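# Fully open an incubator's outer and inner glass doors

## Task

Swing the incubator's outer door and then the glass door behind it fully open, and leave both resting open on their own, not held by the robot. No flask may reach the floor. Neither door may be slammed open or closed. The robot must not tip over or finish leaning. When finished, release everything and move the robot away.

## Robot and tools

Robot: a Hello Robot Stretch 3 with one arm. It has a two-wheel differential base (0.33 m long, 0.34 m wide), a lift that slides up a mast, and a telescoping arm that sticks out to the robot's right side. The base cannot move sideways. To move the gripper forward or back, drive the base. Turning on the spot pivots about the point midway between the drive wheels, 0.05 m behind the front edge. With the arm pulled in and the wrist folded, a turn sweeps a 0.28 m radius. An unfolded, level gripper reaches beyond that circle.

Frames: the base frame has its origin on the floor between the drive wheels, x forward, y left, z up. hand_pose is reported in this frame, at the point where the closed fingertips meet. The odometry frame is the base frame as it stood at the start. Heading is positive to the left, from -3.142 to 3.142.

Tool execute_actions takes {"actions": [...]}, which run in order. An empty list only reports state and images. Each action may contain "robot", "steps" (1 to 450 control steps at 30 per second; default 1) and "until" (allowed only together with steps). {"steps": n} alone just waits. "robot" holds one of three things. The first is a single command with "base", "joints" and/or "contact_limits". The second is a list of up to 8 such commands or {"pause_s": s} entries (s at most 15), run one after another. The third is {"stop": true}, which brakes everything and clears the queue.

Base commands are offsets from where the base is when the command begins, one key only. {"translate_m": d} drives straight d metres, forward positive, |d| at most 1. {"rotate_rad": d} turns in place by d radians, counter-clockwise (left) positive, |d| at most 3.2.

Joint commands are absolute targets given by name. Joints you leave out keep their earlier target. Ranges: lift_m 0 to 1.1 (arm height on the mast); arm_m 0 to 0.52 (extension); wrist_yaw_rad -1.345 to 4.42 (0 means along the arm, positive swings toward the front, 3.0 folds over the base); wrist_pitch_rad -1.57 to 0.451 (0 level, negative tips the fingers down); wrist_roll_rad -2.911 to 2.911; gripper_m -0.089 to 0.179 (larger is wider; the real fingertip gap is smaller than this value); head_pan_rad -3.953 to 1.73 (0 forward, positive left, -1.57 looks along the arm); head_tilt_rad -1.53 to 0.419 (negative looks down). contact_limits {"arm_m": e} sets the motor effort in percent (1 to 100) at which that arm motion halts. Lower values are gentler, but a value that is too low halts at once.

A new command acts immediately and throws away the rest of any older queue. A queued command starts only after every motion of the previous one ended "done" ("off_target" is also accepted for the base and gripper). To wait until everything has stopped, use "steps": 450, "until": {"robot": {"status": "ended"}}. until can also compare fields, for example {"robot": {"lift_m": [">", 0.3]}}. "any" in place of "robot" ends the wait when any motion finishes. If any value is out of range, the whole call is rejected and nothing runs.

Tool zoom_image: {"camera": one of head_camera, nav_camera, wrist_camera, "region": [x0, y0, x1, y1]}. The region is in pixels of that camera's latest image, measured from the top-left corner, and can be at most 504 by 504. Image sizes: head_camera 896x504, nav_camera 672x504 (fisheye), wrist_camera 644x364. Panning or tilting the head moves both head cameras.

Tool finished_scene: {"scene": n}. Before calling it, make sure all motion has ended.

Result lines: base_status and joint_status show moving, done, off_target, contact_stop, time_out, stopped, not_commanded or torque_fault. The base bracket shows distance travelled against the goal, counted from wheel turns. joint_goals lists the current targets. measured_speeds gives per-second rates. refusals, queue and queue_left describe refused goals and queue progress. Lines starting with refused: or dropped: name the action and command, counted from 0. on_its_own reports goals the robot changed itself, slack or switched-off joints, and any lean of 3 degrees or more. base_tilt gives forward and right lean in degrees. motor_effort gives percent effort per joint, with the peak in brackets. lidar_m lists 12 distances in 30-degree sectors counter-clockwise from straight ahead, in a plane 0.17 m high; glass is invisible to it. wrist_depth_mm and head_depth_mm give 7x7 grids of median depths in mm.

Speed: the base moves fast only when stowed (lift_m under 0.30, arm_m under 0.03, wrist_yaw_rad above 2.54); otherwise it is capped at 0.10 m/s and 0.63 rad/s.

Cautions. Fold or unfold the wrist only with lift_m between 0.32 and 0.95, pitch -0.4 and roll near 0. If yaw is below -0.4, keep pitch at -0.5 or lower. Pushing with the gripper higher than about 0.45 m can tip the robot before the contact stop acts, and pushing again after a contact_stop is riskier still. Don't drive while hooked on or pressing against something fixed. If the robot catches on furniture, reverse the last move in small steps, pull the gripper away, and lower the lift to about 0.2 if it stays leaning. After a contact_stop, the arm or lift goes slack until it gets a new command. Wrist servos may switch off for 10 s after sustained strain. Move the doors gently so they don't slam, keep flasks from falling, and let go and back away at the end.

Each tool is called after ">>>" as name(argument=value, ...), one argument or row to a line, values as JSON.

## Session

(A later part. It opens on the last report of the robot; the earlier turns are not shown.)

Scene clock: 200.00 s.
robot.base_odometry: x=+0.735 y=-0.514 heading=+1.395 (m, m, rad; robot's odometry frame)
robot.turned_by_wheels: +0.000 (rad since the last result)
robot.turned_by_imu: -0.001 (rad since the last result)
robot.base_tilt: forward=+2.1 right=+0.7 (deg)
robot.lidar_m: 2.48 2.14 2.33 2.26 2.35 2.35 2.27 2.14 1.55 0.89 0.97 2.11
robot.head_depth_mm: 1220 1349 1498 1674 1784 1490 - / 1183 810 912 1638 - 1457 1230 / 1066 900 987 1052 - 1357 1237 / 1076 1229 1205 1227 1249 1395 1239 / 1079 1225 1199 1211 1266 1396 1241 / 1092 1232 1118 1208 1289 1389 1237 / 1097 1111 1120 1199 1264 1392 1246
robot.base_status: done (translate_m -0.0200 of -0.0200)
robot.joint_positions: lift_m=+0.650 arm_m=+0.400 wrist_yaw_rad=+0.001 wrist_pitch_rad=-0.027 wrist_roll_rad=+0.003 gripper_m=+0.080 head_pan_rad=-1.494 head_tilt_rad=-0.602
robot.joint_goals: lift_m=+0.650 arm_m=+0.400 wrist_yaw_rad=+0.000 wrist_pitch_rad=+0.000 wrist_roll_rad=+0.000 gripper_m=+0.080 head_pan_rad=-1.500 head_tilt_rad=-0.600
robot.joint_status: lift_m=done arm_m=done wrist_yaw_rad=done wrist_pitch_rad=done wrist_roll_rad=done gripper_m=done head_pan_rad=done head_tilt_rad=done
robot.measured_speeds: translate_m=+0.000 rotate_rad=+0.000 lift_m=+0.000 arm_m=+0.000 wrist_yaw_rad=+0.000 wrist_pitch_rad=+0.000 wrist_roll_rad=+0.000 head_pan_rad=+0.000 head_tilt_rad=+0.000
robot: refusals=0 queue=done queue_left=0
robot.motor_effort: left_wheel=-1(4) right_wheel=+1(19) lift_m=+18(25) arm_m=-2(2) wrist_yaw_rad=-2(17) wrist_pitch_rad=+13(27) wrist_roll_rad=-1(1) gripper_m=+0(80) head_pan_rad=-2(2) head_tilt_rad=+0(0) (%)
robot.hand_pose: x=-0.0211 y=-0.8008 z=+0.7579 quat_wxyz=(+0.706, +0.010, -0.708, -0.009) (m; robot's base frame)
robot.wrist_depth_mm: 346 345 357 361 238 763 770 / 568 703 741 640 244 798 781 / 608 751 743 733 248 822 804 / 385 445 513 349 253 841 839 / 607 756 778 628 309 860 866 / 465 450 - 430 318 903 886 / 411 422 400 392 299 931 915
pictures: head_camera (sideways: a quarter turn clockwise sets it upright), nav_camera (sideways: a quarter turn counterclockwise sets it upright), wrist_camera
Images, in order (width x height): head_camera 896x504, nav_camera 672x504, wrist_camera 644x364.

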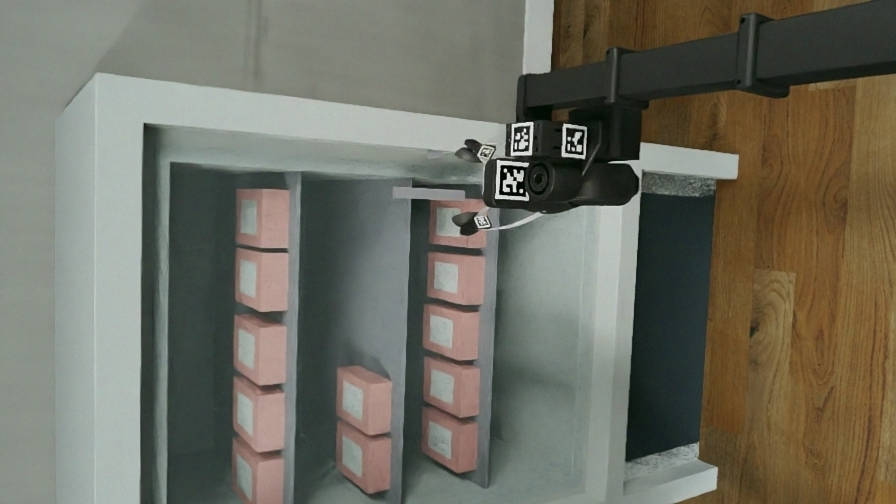

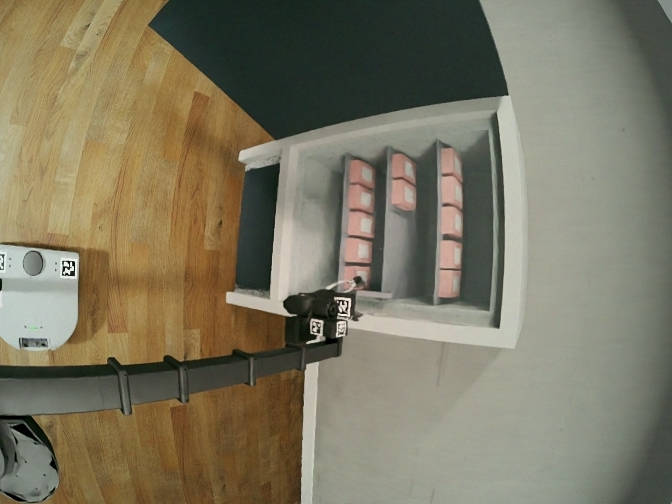

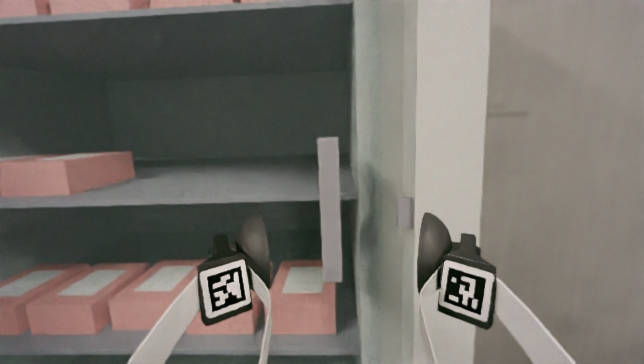

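>>> execute_actions(
  actions=[
    {"robot":{"base":{"translate_m":0.02},"joints":{"gripper_m":0.06}},"steps":100,"until":{"robot":{"status":"ended"}}},
    {"robot":{"joints":{"arm_m":0.52},"contact_limits":{"arm_m":10}},"steps":200,"until":{"robot":{"status":"ended"}}},
    {"robot":{"joints":{"arm_m":0.50}},"steps":60,"until":{"robot":{"status":"ended"}}},
    {"robot":{"joints":{"gripper_m":-0.03}},"steps":200,"until":{"robot":{"status":"ended"}}},
    {"robot":{"joints":{"arm_m":0.40},"contact_limits":{"arm_m":20}},"steps":200,"until":{"robot":{"status":"ended"}}},
  ],
)

Scene clock: 207.90 s.
robot.base_odometry: x=+0.738 y=-0.495 heading=+1.395 (m, m, rad; robot's odometry frame)
robot.turned_by_wheels: +0.000 (rad since the last result)
robot.turned_by_imu: -0.001 (rad since the last result)
robot.base_tilt: forward=+2.1 right=+0.8 (deg)
robot.lidar_m: 2.46 2.12 2.33 2.26 2.35 2.38 2.29 2.14 1.55 0.89 0.97 2.11
robot.head_depth_mm: 1222 1353 1496 1679 1777 1499 - / 1066 810 906 1044 - 1423 1245 / 1064 1010 1144 1077 - 1358 1237 / 1070 1229 1202 1207 1243 1388 1243 / 1077 1225 1200 1225 1269 1400 1239 / 1093 1227 1117 1210 1282 1399 1239 / 1101 1069 1094 1185 1262 1387 1239
robot.base_status: done (translate_m +0.0200 of +0.0200)
robot.joint_positions: lift_m=+0.650 arm_m=+0.400 wrist_yaw_rad=+0.007 wrist_pitch_rad=-0.028 wrist_roll_rad=+0.000 gripper_m=-0.029 head_pan_rad=-1.494 head_tilt_rad=-0.602
robot.joint_goals: lift_m=+0.650 arm_m=+0.400 wrist_yaw_rad=+0.000 wrist_pitch_rad=+0.000 wrist_roll_rad=+0.000 gripper_m=-0.030 head_pan_rad=-1.500 head_tilt_rad=-0.600
robot.joint_status: lift_m=done arm_m=done wrist_yaw_rad=done wrist_pitch_rad=done wrist_roll_rad=done gripper_m=done head_pan_rad=done head_tilt_rad=done
robot.measured_speeds: translate_m=+0.000 rotate_rad=+0.000 lift_m=+0.000 arm_m=+0.000 wrist_yaw_rad=+0.000 wrist_pitch_rad=+0.000 wrist_roll_rad=+0.000 head_pan_rad=+0.000 head_tilt_rad=+0.000
robot: refusals=0 queue=done queue_left=0
robot.motor_effort: left_wheel=+0(6) right_wheel=-5(19) lift_m=+18(18) arm_m=-2(9) wrist_yaw_rad=-7(18) wrist_pitch_rad=+14(16) wrist_roll_rad=+0(1) gripper_m=-18(94) head_pan_rad=-2(2) head_tilt_rad=+0(1) (%)
robot.contact_limits: arm_m 20 (drawing in: default 15, maximum 24; extending or still: default 21, maximum 34)
robot.hand_pose: x=-0.0197 y=-0.8007 z=+0.7577 quat_wxyz=(+0.708, +0.013, -0.707, -0.008) (m; robot's base frame)
robot.wrist_depth_mm: 345 351 360 374 272 225 770 / 559 692 731 716 279 231 782 / 582 752 757 730 288 237 795 / 386 437 517 345 298 245 828 / 568 717 771 727 303 254 894 / 459 443 442 - 267 262 881 / 420 412 401 392 327 912 902
pictures: head_camera (sideways: a quarter turn clockwise sets it upright), nav_camera (sideways: a quarter turn counterclockwise sets it upright), wrist_camera
replaced: robot.arm_m: its motion had ended contact_stop
Images, in order (width x height): head_camera 896x504, nav_camera 672x504, wrist_camera 644x364.

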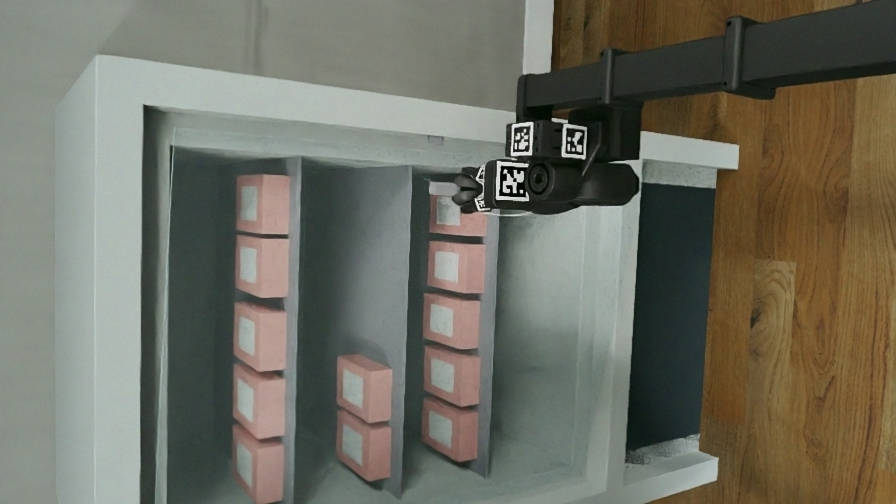

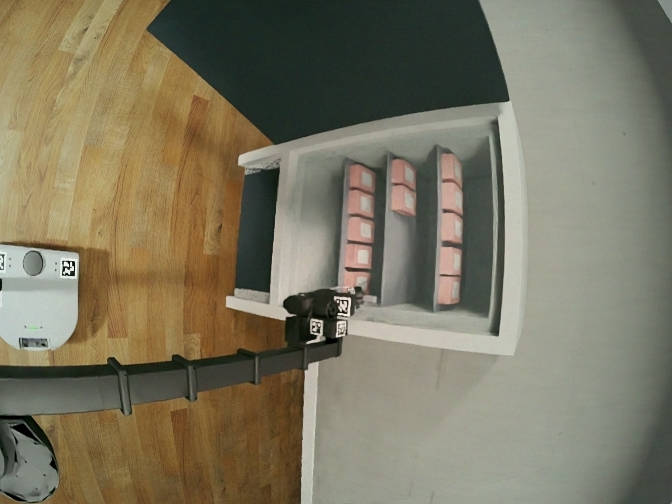

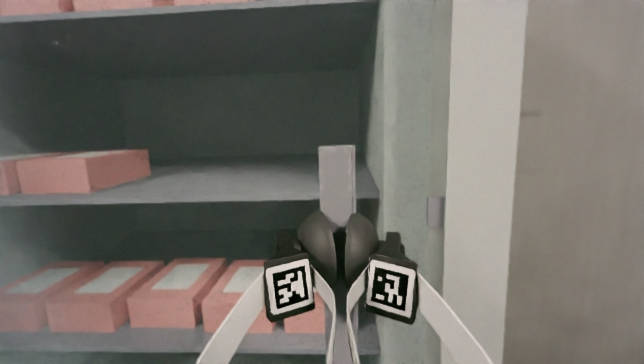

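>>> execute_actions(
  actions=[
    {"robot":{"base":{"translate_m":0.03},"joints":{"arm_m":0.30},"contact_limits":{"arm_m":20}},"steps":200,"until":{"robot":{"status":"ended"}}},
    {"robot":{"base":{"translate_m":0.05},"joints":{"arm_m":0.21},"contact_limits":{"arm_m":20}},"steps":200,"until":{"robot":{"status":"ended"}}},
    {"robot":{"base":{"translate_m":0.06},"joints":{"arm_m":0.15},"contact_limits":{"arm_m":20}},"steps":200,"until":{"robot":{"status":"ended"}}},
  ],
)

Scene clock: 213.97 s.
robot.base_odometry: x=+0.763 y=-0.357 heading=+1.395 (m, m, rad; robot's odometry frame)
robot.turned_by_wheels: +0.000 (rad since the last result)
robot.turned_by_imu: -0.002 (rad since the last result)
robot.base_tilt: forward=+2.1 right=+0.7 (deg)
robot.lidar_m: 2.32 1.99 2.34 2.26 2.34 2.53 2.43 2.14 0.92 0.92 0.97 2.09
robot.head_depth_mm: 1072 846 914 1006 1613 1468 - / 1066 1151 1096 1142 1222 1333 - / 1073 1225 1199 1164 1285 - - / 1076 1227 1204 1201 1253 1389 1237 / 1076 1229 1115 1213 1270 1388 1241 / 1092 1021 1077 1171 1240 1387 1237 / 1225 868 951 1019 1079 1362 1234
robot.base_status: done (translate_m +0.0600 of +0.0600)
robot.joint_positions: lift_m=+0.650 arm_m=+0.150 wrist_yaw_rad=-0.016 wrist_pitch_rad=-0.030 wrist_roll_rad=+0.000 gripper_m=-0.029 head_pan_rad=-1.494 head_tilt_rad=-0.602
robot.joint_goals: lift_m=+0.650 arm_m=+0.150 wrist_yaw_rad=+0.000 wrist_pitch_rad=+0.000 wrist_roll_rad=+0.000 gripper_m=-0.030 head_pan_rad=-1.500 head_tilt_rad=-0.600
robot.joint_status: lift_m=done arm_m=done wrist_yaw_rad=done wrist_pitch_rad=done wrist_roll_rad=done gripper_m=done head_pan_rad=done head_tilt_rad=done
robot.measured_speeds: translate_m=+0.000 rotate_rad=+0.000 lift_m=+0.000 arm_m=+0.000 wrist_yaw_rad=+0.000 wrist_pitch_rad=+0.000 wrist_roll_rad=+0.000 head_pan_rad=+0.000 head_tilt_rad=+0.000
robot: refusals=0 queue=done queue_left=0
robot.on_its_own: wrist_yaw_rad is at rest, and its effort (+14) is outside its rest range (-12 to +12)
robot.motor_effort: left_wheel=-3(8) right_wheel=+9(24) lift_m=+18(18) arm_m=-1(3) wrist_yaw_rad=+14(27) wrist_pitch_rad=+15(15) wrist_roll_rad=+0(1) gripper_m=-17(20) head_pan_rad=-2(3) head_tilt_rad=+0(0) (%)
robot.contact_limits: arm_m 20 (drawing in: default 15, maximum 24; extending or still: default 21, maximum 34)
robot.hand_pose: x=-0.0254 y=-0.5505 z=+0.7570 quat_wxyz=(+0.707, +0.006, -0.707, -0.017) (m; robot's base frame)
robot.wrist_depth_mm: 497 588 824 868 568 484 - / 497 580 759 844 616 490 - / 509 612 921 987 729 526 - / 517 608 - - 635 550 - / 506 613 658 690 634 548 - / 499 614 897 - 593 - - / 497 624 688 629 629 - -
pictures: head_camera (sideways: a quarter turn clockwise sets it upright), nav_camera (sideways: a quarter turn counterclockwise sets it upright), wrist_camera
Images, in order (width x height): head_camera 896x504, nav_camera 672x504, wrist_camera 644x364.

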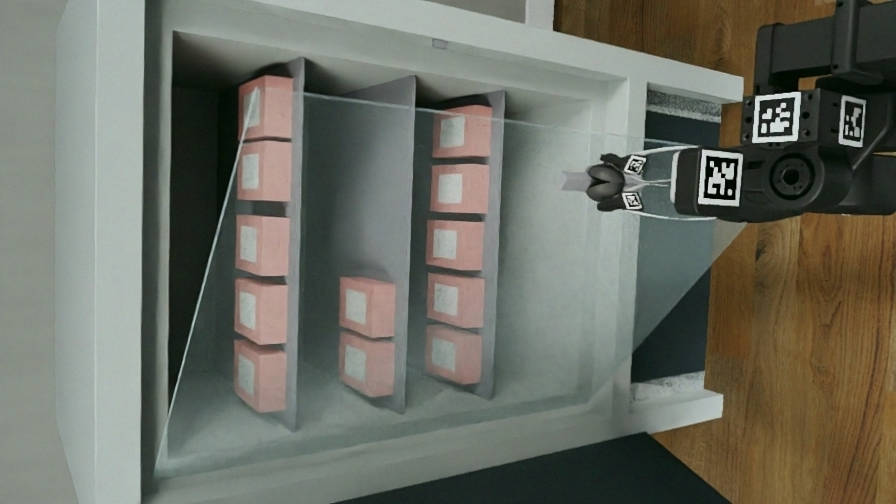

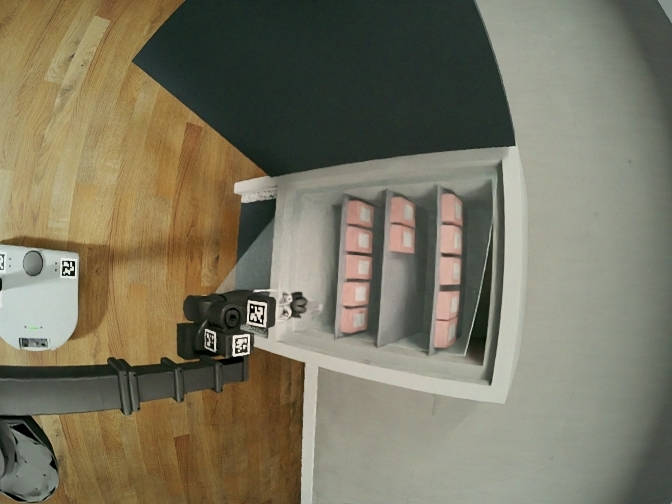

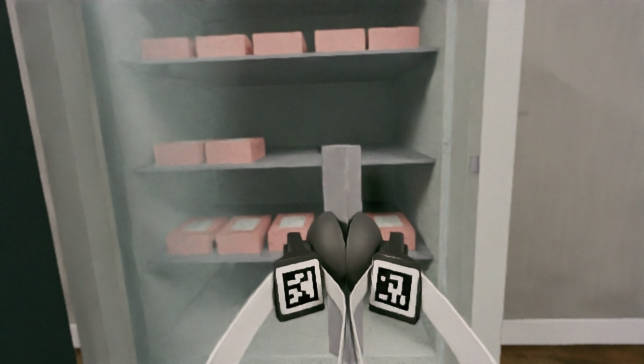

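>>> execute_actions(
  actions=[
    {"robot":[{"joints":{"gripper_m":0.06}},{"joints":{"arm_m":0.01}},{"joints":{"wrist_yaw_rad":1.57,"gripper_m":0.0,"lift_m":0.5}},{"base":{"translate_m":-0.45}},{"joints":{"arm_m":0.43}},{"base":{"translate_m":0.35},"joints":{"head_pan_rad":-1.2,"head_tilt_rad":-0.7}}],"steps":450,"until":{"robot":{"status":"ended"}}},
    {"steps":300,"until":{"robot":{"status":"ended"}}},
  ],
)

Scene clock: 234.40 s.
robot.base_odometry: x=+0.745 y=-0.455 heading=+1.395 (m, m, rad; robot's odometry frame)
robot.turned_by_wheels: +0.000 (rad since the last result)
robot.turned_by_imu: -0.004 (rad since the last result)
robot.base_tilt: forward=+2.1 right=+0.7 (deg)
robot.lidar_m: 2.43 2.08 2.33 2.27 2.34 2.42 2.33 2.14 1.55 0.90 0.97 2.10
robot.head_depth_mm: 710 1105 1150 1174 1212 1336 1190 / 781 986 1203 1290 1227 1382 1184 / 807 1188 1146 1323 1271 1373 1189 / 836 1050 1176 1310 1422 1369 1187 / 853 972 1091 1229 1493 1375 1185 / 805 880 965 1073 1226 1377 1190 / 738 795 874 960 1075 1349 1187
robot.base_status: done (translate_m +0.3500 of +0.3500)
robot.joint_positions: lift_m=+0.500 arm_m=+0.430 wrist_yaw_rad=+1.572 wrist_pitch_rad=-0.026 wrist_roll_rad=+0.000 gripper_m=+0.000 head_pan_rad=-1.207 head_tilt_rad=-0.692
robot.joint_goals: lift_m=+0.500 arm_m=+0.430 wrist_yaw_rad=+1.570 wrist_pitch_rad=+0.000 wrist_roll_rad=+0.000 gripper_m=+0.000 head_pan_rad=-1.200 head_tilt_rad=-0.700
robot.joint_status: lift_m=done arm_m=done wrist_yaw_rad=done wrist_pitch_rad=done wrist_roll_rad=done gripper_m=done head_pan_rad=done head_tilt_rad=done
robot.measured_speeds: translate_m=+0.000 rotate_rad=+0.000 lift_m=+0.000 arm_m=+0.000 wrist_yaw_rad=+0.000 wrist_pitch_rad=+0.000 wrist_roll_rad=+0.000 head_pan_rad=+0.000 head_tilt_rad=+0.000
robot: refusals=0 queue=done queue_left=0
robot.motor_effort: left_wheel=-1(10) right_wheel=+1(48) lift_m=+17(18) arm_m=+2(3) wrist_yaw_rad=-1(25) wrist_pitch_rad=+13(15) wrist_roll_rad=+0(1) gripper_m=-3(80) head_pan_rad=+3(24) head_tilt_rad=-4(12) (%)
robot.hand_pose: x=+0.2342 y=-0.5745 z=+0.6080 quat_wxyz=(+0.507, +0.507, -0.493, +0.494) (m; robot's base frame)
robot.wrist_depth_mm: - 645 561 498 452 411 386 / - - 569 516 463 421 402 / - - 607 539 478 430 408 / - - 618 540 499 447 409 / - - 648 581 498 455 407 / - - 694 - 500 466 421 / - - - - 558 480 432
pictures: head_camera (sideways: a quarter turn clockwise sets it upright), nav_camera (sideways: a quarter turn counterclockwise sets it upright), wrist_camera
Images, in order (width x height): head_camera 896x504, nav_camera 672x504, wrist_camera 644x364.

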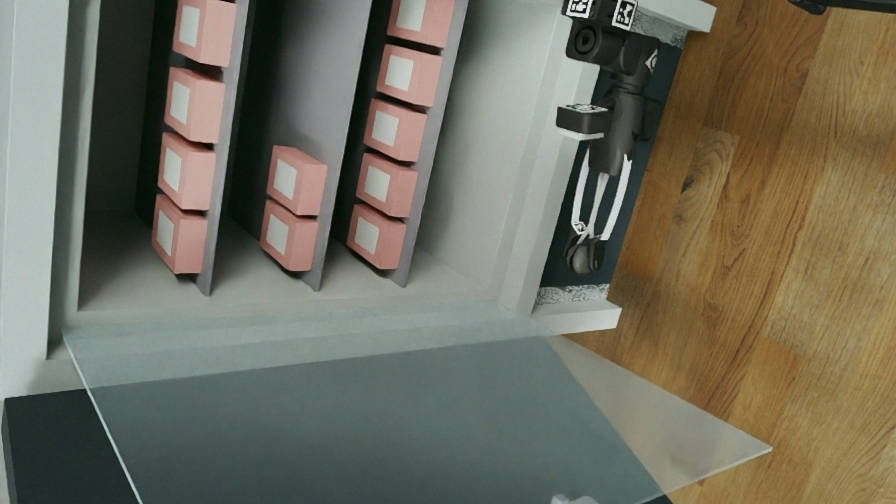

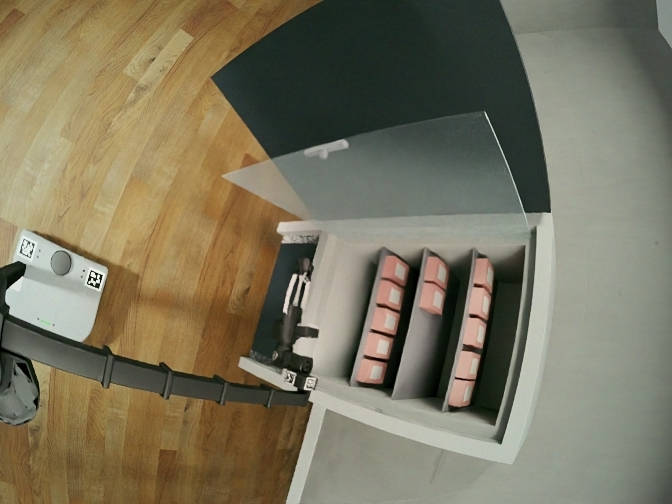

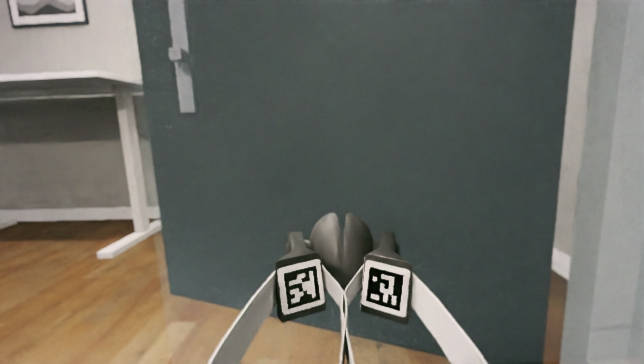

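>>> execute_actions(
  actions=[
    {"robot":[{"joints":{"arm_m":0.33}},{"base":{"translate_m":0.2},"joints":{"head_pan_rad":-0.9}}],"steps":450,"until":{"robot":{"status":"ended"}}},
  ],
)

Scene clock: 239.50 s.
robot.base_odometry: x=+0.780 y=-0.258 heading=+1.395 (m, m, rad; robot's odometry frame)
robot.turned_by_wheels: +0.000 (rad since the last result)
robot.turned_by_imu: -0.001 (rad since the last result)
robot.base_tilt: forward=+2.1 right=+0.7 (deg)
robot.lidar_m: 2.22 1.90 2.34 2.25 2.35 2.63 2.53 2.14 0.95 0.93 0.93 2.09
robot.head_depth_mm: 672 758 897 1074 1224 1369 1185 / 626 699 808 963 1186 1350 1187 / 599 652 744 872 1043 1340 1188 / 562 610 691 798 910 1324 1182 / 541 571 643 729 851 1022 1191 / 512 539 601 680 779 917 1186 / 486 509 563 631 719 832 1164
robot.base_status: done (translate_m +0.2000 of +0.2000)
robot.joint_positions: lift_m=+0.500 arm_m=+0.330 wrist_yaw_rad=+1.571 wrist_pitch_rad=-0.026 wrist_roll_rad=+0.000 gripper_m=+0.000 head_pan_rad=-0.907 head_tilt_rad=-0.692
robot.joint_goals: lift_m=+0.500 arm_m=+0.330 wrist_yaw_rad=+1.570 wrist_pitch_rad=+0.000 wrist_roll_rad=+0.000 gripper_m=+0.000 head_pan_rad=-0.900 head_tilt_rad=-0.700
robot.joint_status: lift_m=done arm_m=done wrist_yaw_rad=done wrist_pitch_rad=done wrist_roll_rad=done gripper_m=done head_pan_rad=done head_tilt_rad=done
robot.measured_speeds: translate_m=+0.000 rotate_rad=+0.000 lift_m=+0.000 arm_m=+0.000 wrist_yaw_rad=+0.000 wrist_pitch_rad=+0.000 wrist_roll_rad=+0.000 head_pan_rad=+0.000 head_tilt_rad=+0.000
robot: refusals=0 queue=done queue_left=0
robot.motor_effort: left_wheel=-1(2) right_wheel=+0(8) lift_m=+19(18) arm_m=-2(2) wrist_yaw_rad=-1(2) wrist_pitch_rad=+13(13) wrist_roll_rad=+0(0) gripper_m=-2(2) head_pan_rad=+3(23) head_tilt_rad=-3(4) (%)
robot.hand_pose: x=+0.2342 y=-0.4752 z=+0.6080 quat_wxyz=(+0.507, +0.507, -0.493, +0.494) (m; robot's base frame)
robot.wrist_depth_mm: - 439 369 344 310 280 260 / - 458 384 355 320 287 265 / - 471 413 368 324 294 272 / - - 428 376 336 305 277 / - - 446 395 343 310 285 / - - 466 - 346 321 290 / - - 482 415 371 325 299
pictures: head_camera (sideways: a quarter turn clockwise sets it upright), nav_camera (sideways: a quarter turn counterclockwise sets it upright), wrist_camera
Images, in order (width x height): head_camera 896x504, nav_camera 672x504, wrist_camera 644x364.

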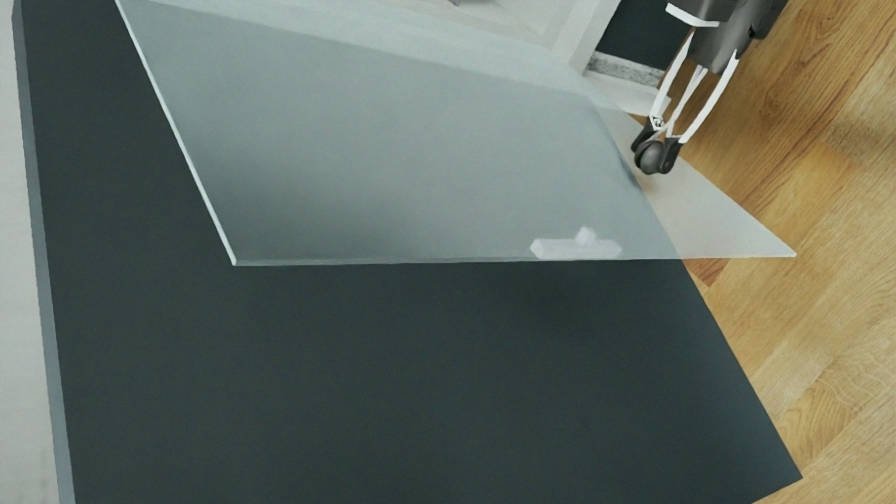

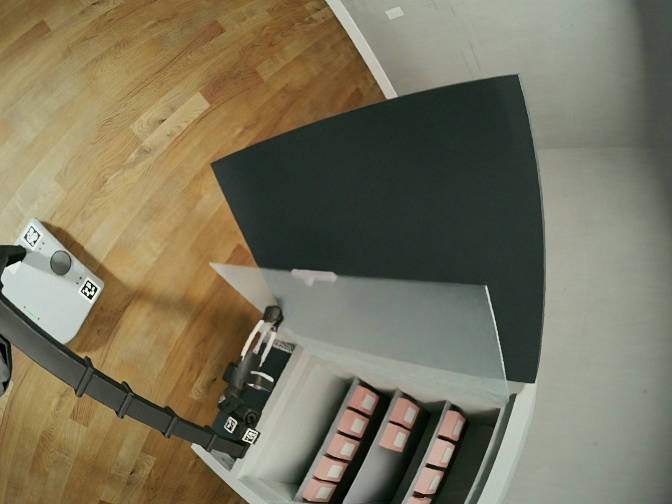

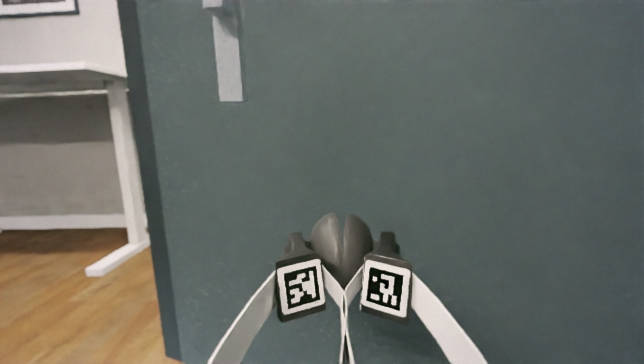

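Near contact; continue in small steps.

>>> execute_actions(
  actions=[
    {"robot":{"base":{"translate_m":0.08}},"steps":450,"until":{"robot":{"status":"ended"}}},
  ],
)

>>> execute_actions(
  actions=[
    {"robot":{"base":{"translate_m":0.05}},"steps":450,"until":{"robot":{"status":"ended"}}},
  ],
)

Scene clock: 242.33 s.
robot.base_odometry: x=+0.794 y=-0.179 heading=+1.395 (m, m, rad; robot's odometry frame)
robot.turned_by_wheels: +0.000 (rad since the last result)
robot.turned_by_imu: +0.000 (rad since the last result)
robot.base_tilt: forward=+2.1 right=+0.8 (deg)
robot.lidar_m: 2.14 1.83 2.34 2.25 2.35 2.72 2.61 2.13 0.97 0.91 0.92 2.08
robot.head_depth_mm: 586 651 760 918 1164 1341 1188 / 548 600 695 822 1005 1346 1184 / 527 560 639 746 897 1317 1186 / 493 524 592 683 770 980 1186 / 480 490 551 629 729 872 1184 / 1749 462 515 581 670 790 1117 / 1894 436 483 542 617 722 1158
robot.base_status: done (translate_m +0.0800 of +0.0800)
robot.joint_positions: lift_m=+0.500 arm_m=+0.330 wrist_yaw_rad=+1.571 wrist_pitch_rad=-0.026 wrist_roll_rad=+0.000 gripper_m=+0.000 head_pan_rad=-0.907 head_tilt_rad=-0.693
robot.joint_goals: lift_m=+0.500 arm_m=+0.330 wrist_yaw_rad=+1.570 wrist_pitch_rad=+0.000 wrist_roll_rad=+0.000 gripper_m=+0.000 head_pan_rad=-0.900 head_tilt_rad=-0.700
robot.joint_status: lift_m=done arm_m=done wrist_yaw_rad=done wrist_pitch_rad=done wrist_roll_rad=done gripper_m=done head_pan_rad=done head_tilt_rad=done
robot.measured_speeds: translate_m=+0.000 rotate_rad=+0.000 lift_m=+0.000 arm_m=+0.000 wrist_yaw_rad=+0.000 wrist_pitch_rad=+0.000 wrist_roll_rad=+0.000 head_pan_rad=+0.000 head_tilt_rad=+0.000
robot: refusals=0 queue=done queue_left=0
robot.motor_effort: left_wheel=-1(6) right_wheel=+1(37) lift_m=+18(18) arm_m=-1(2) wrist_yaw_rad=-1(2) wrist_pitch_rad=+13(13) wrist_roll_rad=+0(0) gripper_m=-2(3) head_pan_rad=+3(3) head_tilt_rad=-2(4) (%)
robot.hand_pose: x=+0.2342 y=-0.4753 z=+0.6080 quat_wxyz=(+0.507, +0.506, -0.493, +0.493) (m; robot's base frame)
robot.wrist_depth_mm: - 341 288 268 242 221 201 / - 357 295 275 246 223 206 / - 371 322 283 251 230 211 / - 383 331 291 261 236 215 / - 401 349 307 267 241 220 / - 422 362 - 268 250 225 / - 439 379 324 289 252 231
pictures: head_camera (sideways: a quarter turn clockwise sets it upright), nav_camera (sideways: a quarter turn counterclockwise sets it upright), wrist_camera
Images, in order (width x height): head_camera 896x504, nav_camera 672x504, wrist_camera 644x364.

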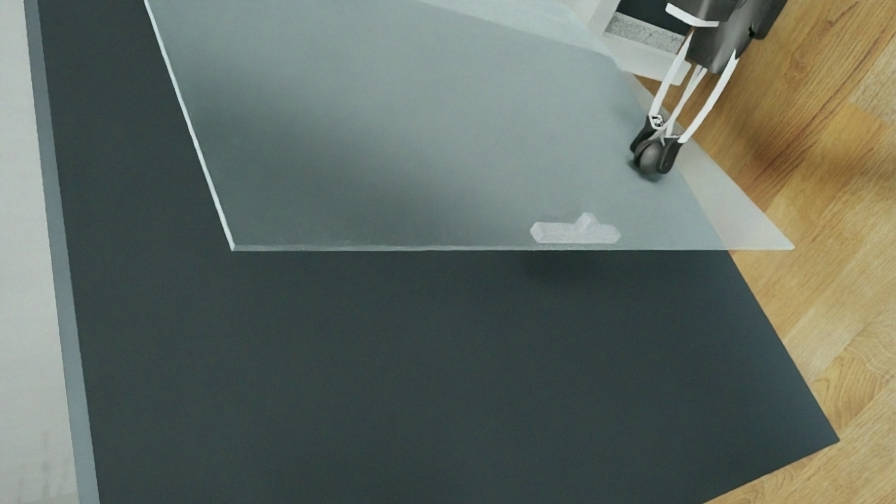

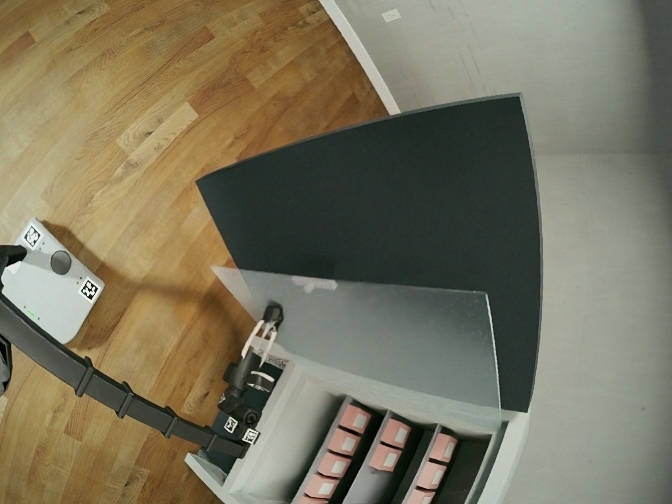

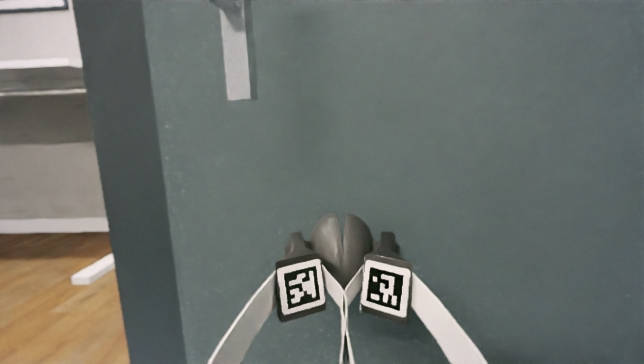

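Scene clock: 243.80 s.
robot.base_odometry: x=+0.803 y=-0.130 heading=+1.394 (m, m, rad; robot's odometry frame)
robot.turned_by_wheels: -0.001 (rad since the last result)
robot.turned_by_imu: -0.061 (rad since the last result)
robot.base_tilt: forward=+2.1 right=+0.7 (deg)
robot.lidar_m: 2.09 1.79 2.38 2.24 2.31 2.81 2.65 2.29 0.99 0.90 0.90 1.98
robot.head_depth_mm: 584 645 760 927 1162 1333 1191 / 540 590 685 811 1002 1346 1187 / 511 540 620 724 868 1304 1189 / 480 501 566 653 735 945 1191 / 1510 467 522 596 690 825 1167 / 1652 436 485 547 626 733 892 / 1807 408 453 506 572 660 1121
robot.base_status: done (translate_m +0.0499 of +0.0500)
robot.joint_positions: lift_m=+0.500 arm_m=+0.330 wrist_yaw_rad=+1.599 wrist_pitch_rad=-0.028 wrist_roll_rad=+0.000 gripper_m=+0.000 head_pan_rad=-0.907 head_tilt_rad=-0.693
robot.joint_goals: lift_m=+0.500 arm_m=+0.330 wrist_yaw_rad=+1.570 wrist_pitch_rad=+0.000 wrist_roll_rad=+0.000 gripper_m=+0.000 head_pan_rad=-0.900 head_tilt_rad=-0.700
robot.joint_status: lift_m=done arm_m=done wrist_yaw_rad=done wrist_pitch_rad=done wrist_roll_rad=done gripper_m=done head_pan_rad=done head_tilt_rad=done
robot.measured_speeds: translate_m=+0.000 rotate_rad=+0.000 lift_m=+0.000 arm_m=+0.000 wrist_yaw_rad=+0.000 wrist_pitch_rad=+0.000 wrist_roll_rad=+0.000 head_pan_rad=+0.000 head_tilt_rad=+0.000
robot: refusals=0 queue=done queue_left=0
robot.on_its_own: right_wheel is at rest, and its effort (+54) is outside its rest range (-18 to +18); wrist_yaw_rad is at rest, and its effort (-26) is outside its rest range (-12 to +12)
robot.motor_effort: left_wheel=-11(15) right_wheel=+54(68) lift_m=+19(18) arm_m=-1(2) wrist_yaw_rad=-26(28) wrist_pitch_rad=+14(14) wrist_roll_rad=+0(0) gripper_m=-5(5) head_pan_rad=+3(3) head_tilt_rad=-3(3) (%)
robot.hand_pose: x=+0.2340 y=-0.4680 z=+0.6076 quat_wxyz=(+0.500, +0.514, -0.485, +0.500) (m; robot's base frame)
robot.wrist_depth_mm: - 319 268 253 229 210 195 / - 329 282 260 237 216 200 / - 342 300 269 242 221 204 / - 357 310 276 249 228 209 / - 374 324 286 254 233 214 / - 387 341 - 258 240 220 / - 405 347 308 278 246 225
pictures: head_camera (sideways: a quarter turn clockwise sets it upright), nav_camera (sideways: a quarter turn counterclockwise sets it upright), wrist_camera
Images, in order (width x height): head_camera 896x504, nav_camera 672x504, wrist_camera 644x364.

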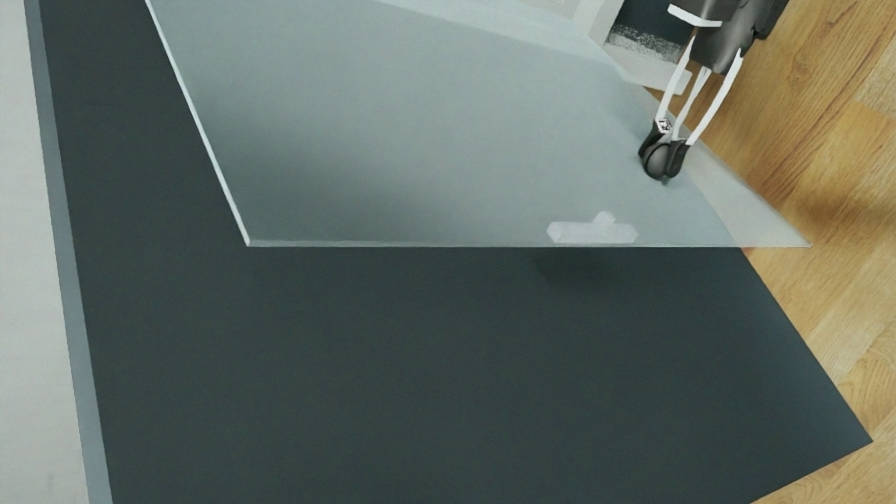

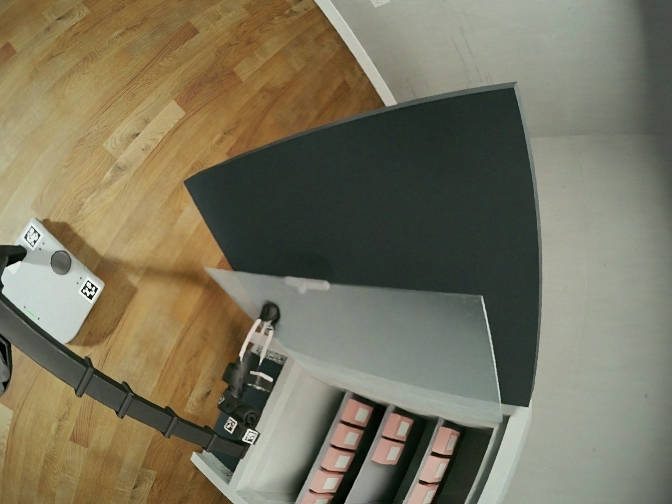

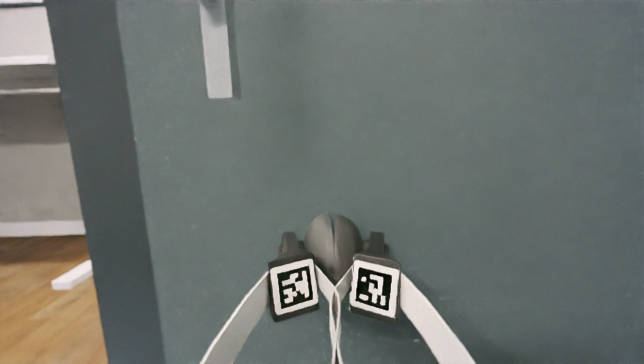

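At its stop. Retreat.

>>> execute_actions(
  actions=[
    {"robot":[{"base":{"translate_m":-0.15}},{"joints":{"arm_m":0.01}}],"steps":450,"until":{"robot":{"status":"ended"}}},
    {"steps":45},
  ],
)

>>> finished_scene(
  scene=1,
)

Scene clock: 251.70 s.
robot.base_odometry: x=+0.777 y=-0.278 heading=+1.395 (m, m, rad; robot's odometry frame)
robot.turned_by_wheels: +0.001 (rad since the last result)
robot.turned_by_imu: +0.001 (rad since the last result)
robot.base_tilt: forward=+2.1 right=+0.7 (deg)
robot.lidar_m: 2.25 1.92 2.37 2.26 2.30 2.65 2.50 2.30 0.95 0.94 0.95 1.99
robot.head_depth_mm: 757 865 1016 1173 1223 1350 1187 / 704 790 920 1093 1328 1378 1188 / 656 726 829 971 1165 1372 1185 / 616 671 762 878 1031 1364 1187 / 580 627 700 794 928 1290 1189 / 543 584 651 734 841 988 1191 / 524 548 606 678 770 888 1185
robot.base_status: done (translate_m -0.1500 of -0.1500)
robot.joint_positions: lift_m=+0.500 arm_m=+0.010 wrist_yaw_rad=+1.616 wrist_pitch_rad=-0.027 wrist_roll_rad=+0.000 gripper_m=+0.000 head_pan_rad=-0.907 head_tilt_rad=-0.693
robot.joint_goals: lift_m=+0.500 arm_m=+0.010 wrist_yaw_rad=+1.616 wrist_pitch_rad=+0.000 wrist_roll_rad=+0.000 gripper_m=+0.000 head_pan_rad=-0.900 head_tilt_rad=-0.700
robot.joint_status: lift_m=done arm_m=done wrist_yaw_rad=done wrist_pitch_rad=done wrist_roll_rad=done gripper_m=done head_pan_rad=done head_tilt_rad=done
robot.measured_speeds: translate_m=+0.000 rotate_rad=+0.000 lift_m=+0.000 arm_m=+0.000 wrist_yaw_rad=+0.000 wrist_pitch_rad=+0.000 wrist_roll_rad=+0.000 head_pan_rad=+0.000 head_tilt_rad=+0.000
robot: refusals=0 queue=done queue_left=0
robot.on_its_own: wrist_yaw_rad is held at +1.616, not at your +1.570, by its stall guard, which is not easing now
robot.motor_effort: left_wheel=+1(15) right_wheel=-1(54) lift_m=+18(18) arm_m=-2(2) wrist_yaw_rad=-1(27) wrist_pitch_rad=+13(14) wrist_roll_rad=+0(0) gripper_m=-2(5) head_pan_rad=+3(3) head_tilt_rad=-3(4) (%)
robot.hand_pose: x=+0.2339 y=-0.1438 z=+0.6078 quat_wxyz=(+0.496, +0.518, -0.481, +0.505) (m; robot's base frame)
robot.wrist_depth_mm: - - - - 442 403 375 / - - - - 447 407 376 / - - - - 467 423 386 / - - - - 475 434 397 / - - - - 491 444 407 / - - - - 488 457 419 / - - - - 536 463 429
pictures: head_camera (sideways: a quarter turn clockwise sets it upright), nav_camera (sideways: a quarter turn counterclockwise sets it upright), wrist_camera
Images, in order (width x height): head_camera 896x504, nav_camera 672x504, wrist_camera 644x364.

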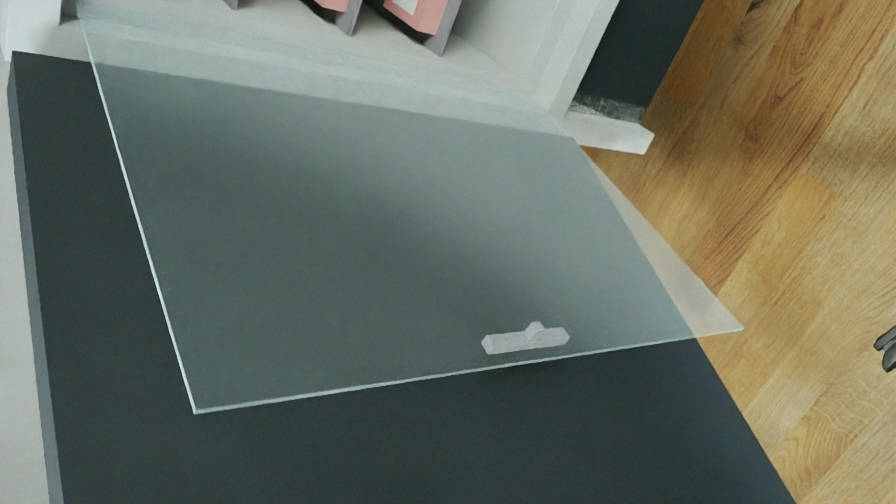

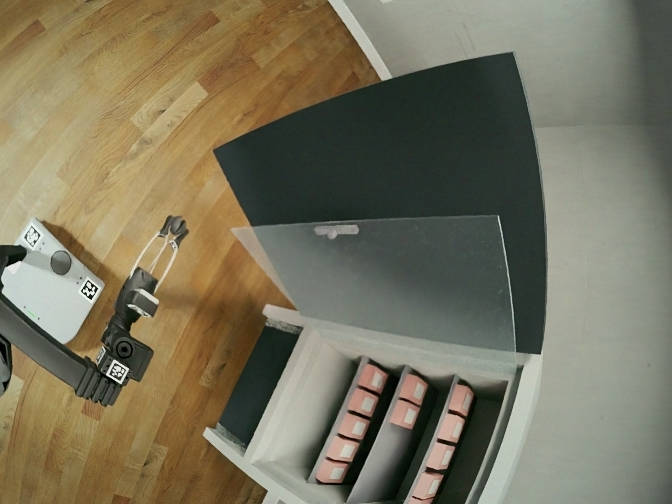

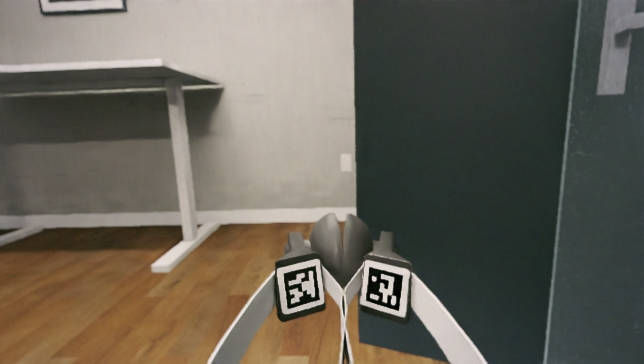

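The scene is finished: the task was done.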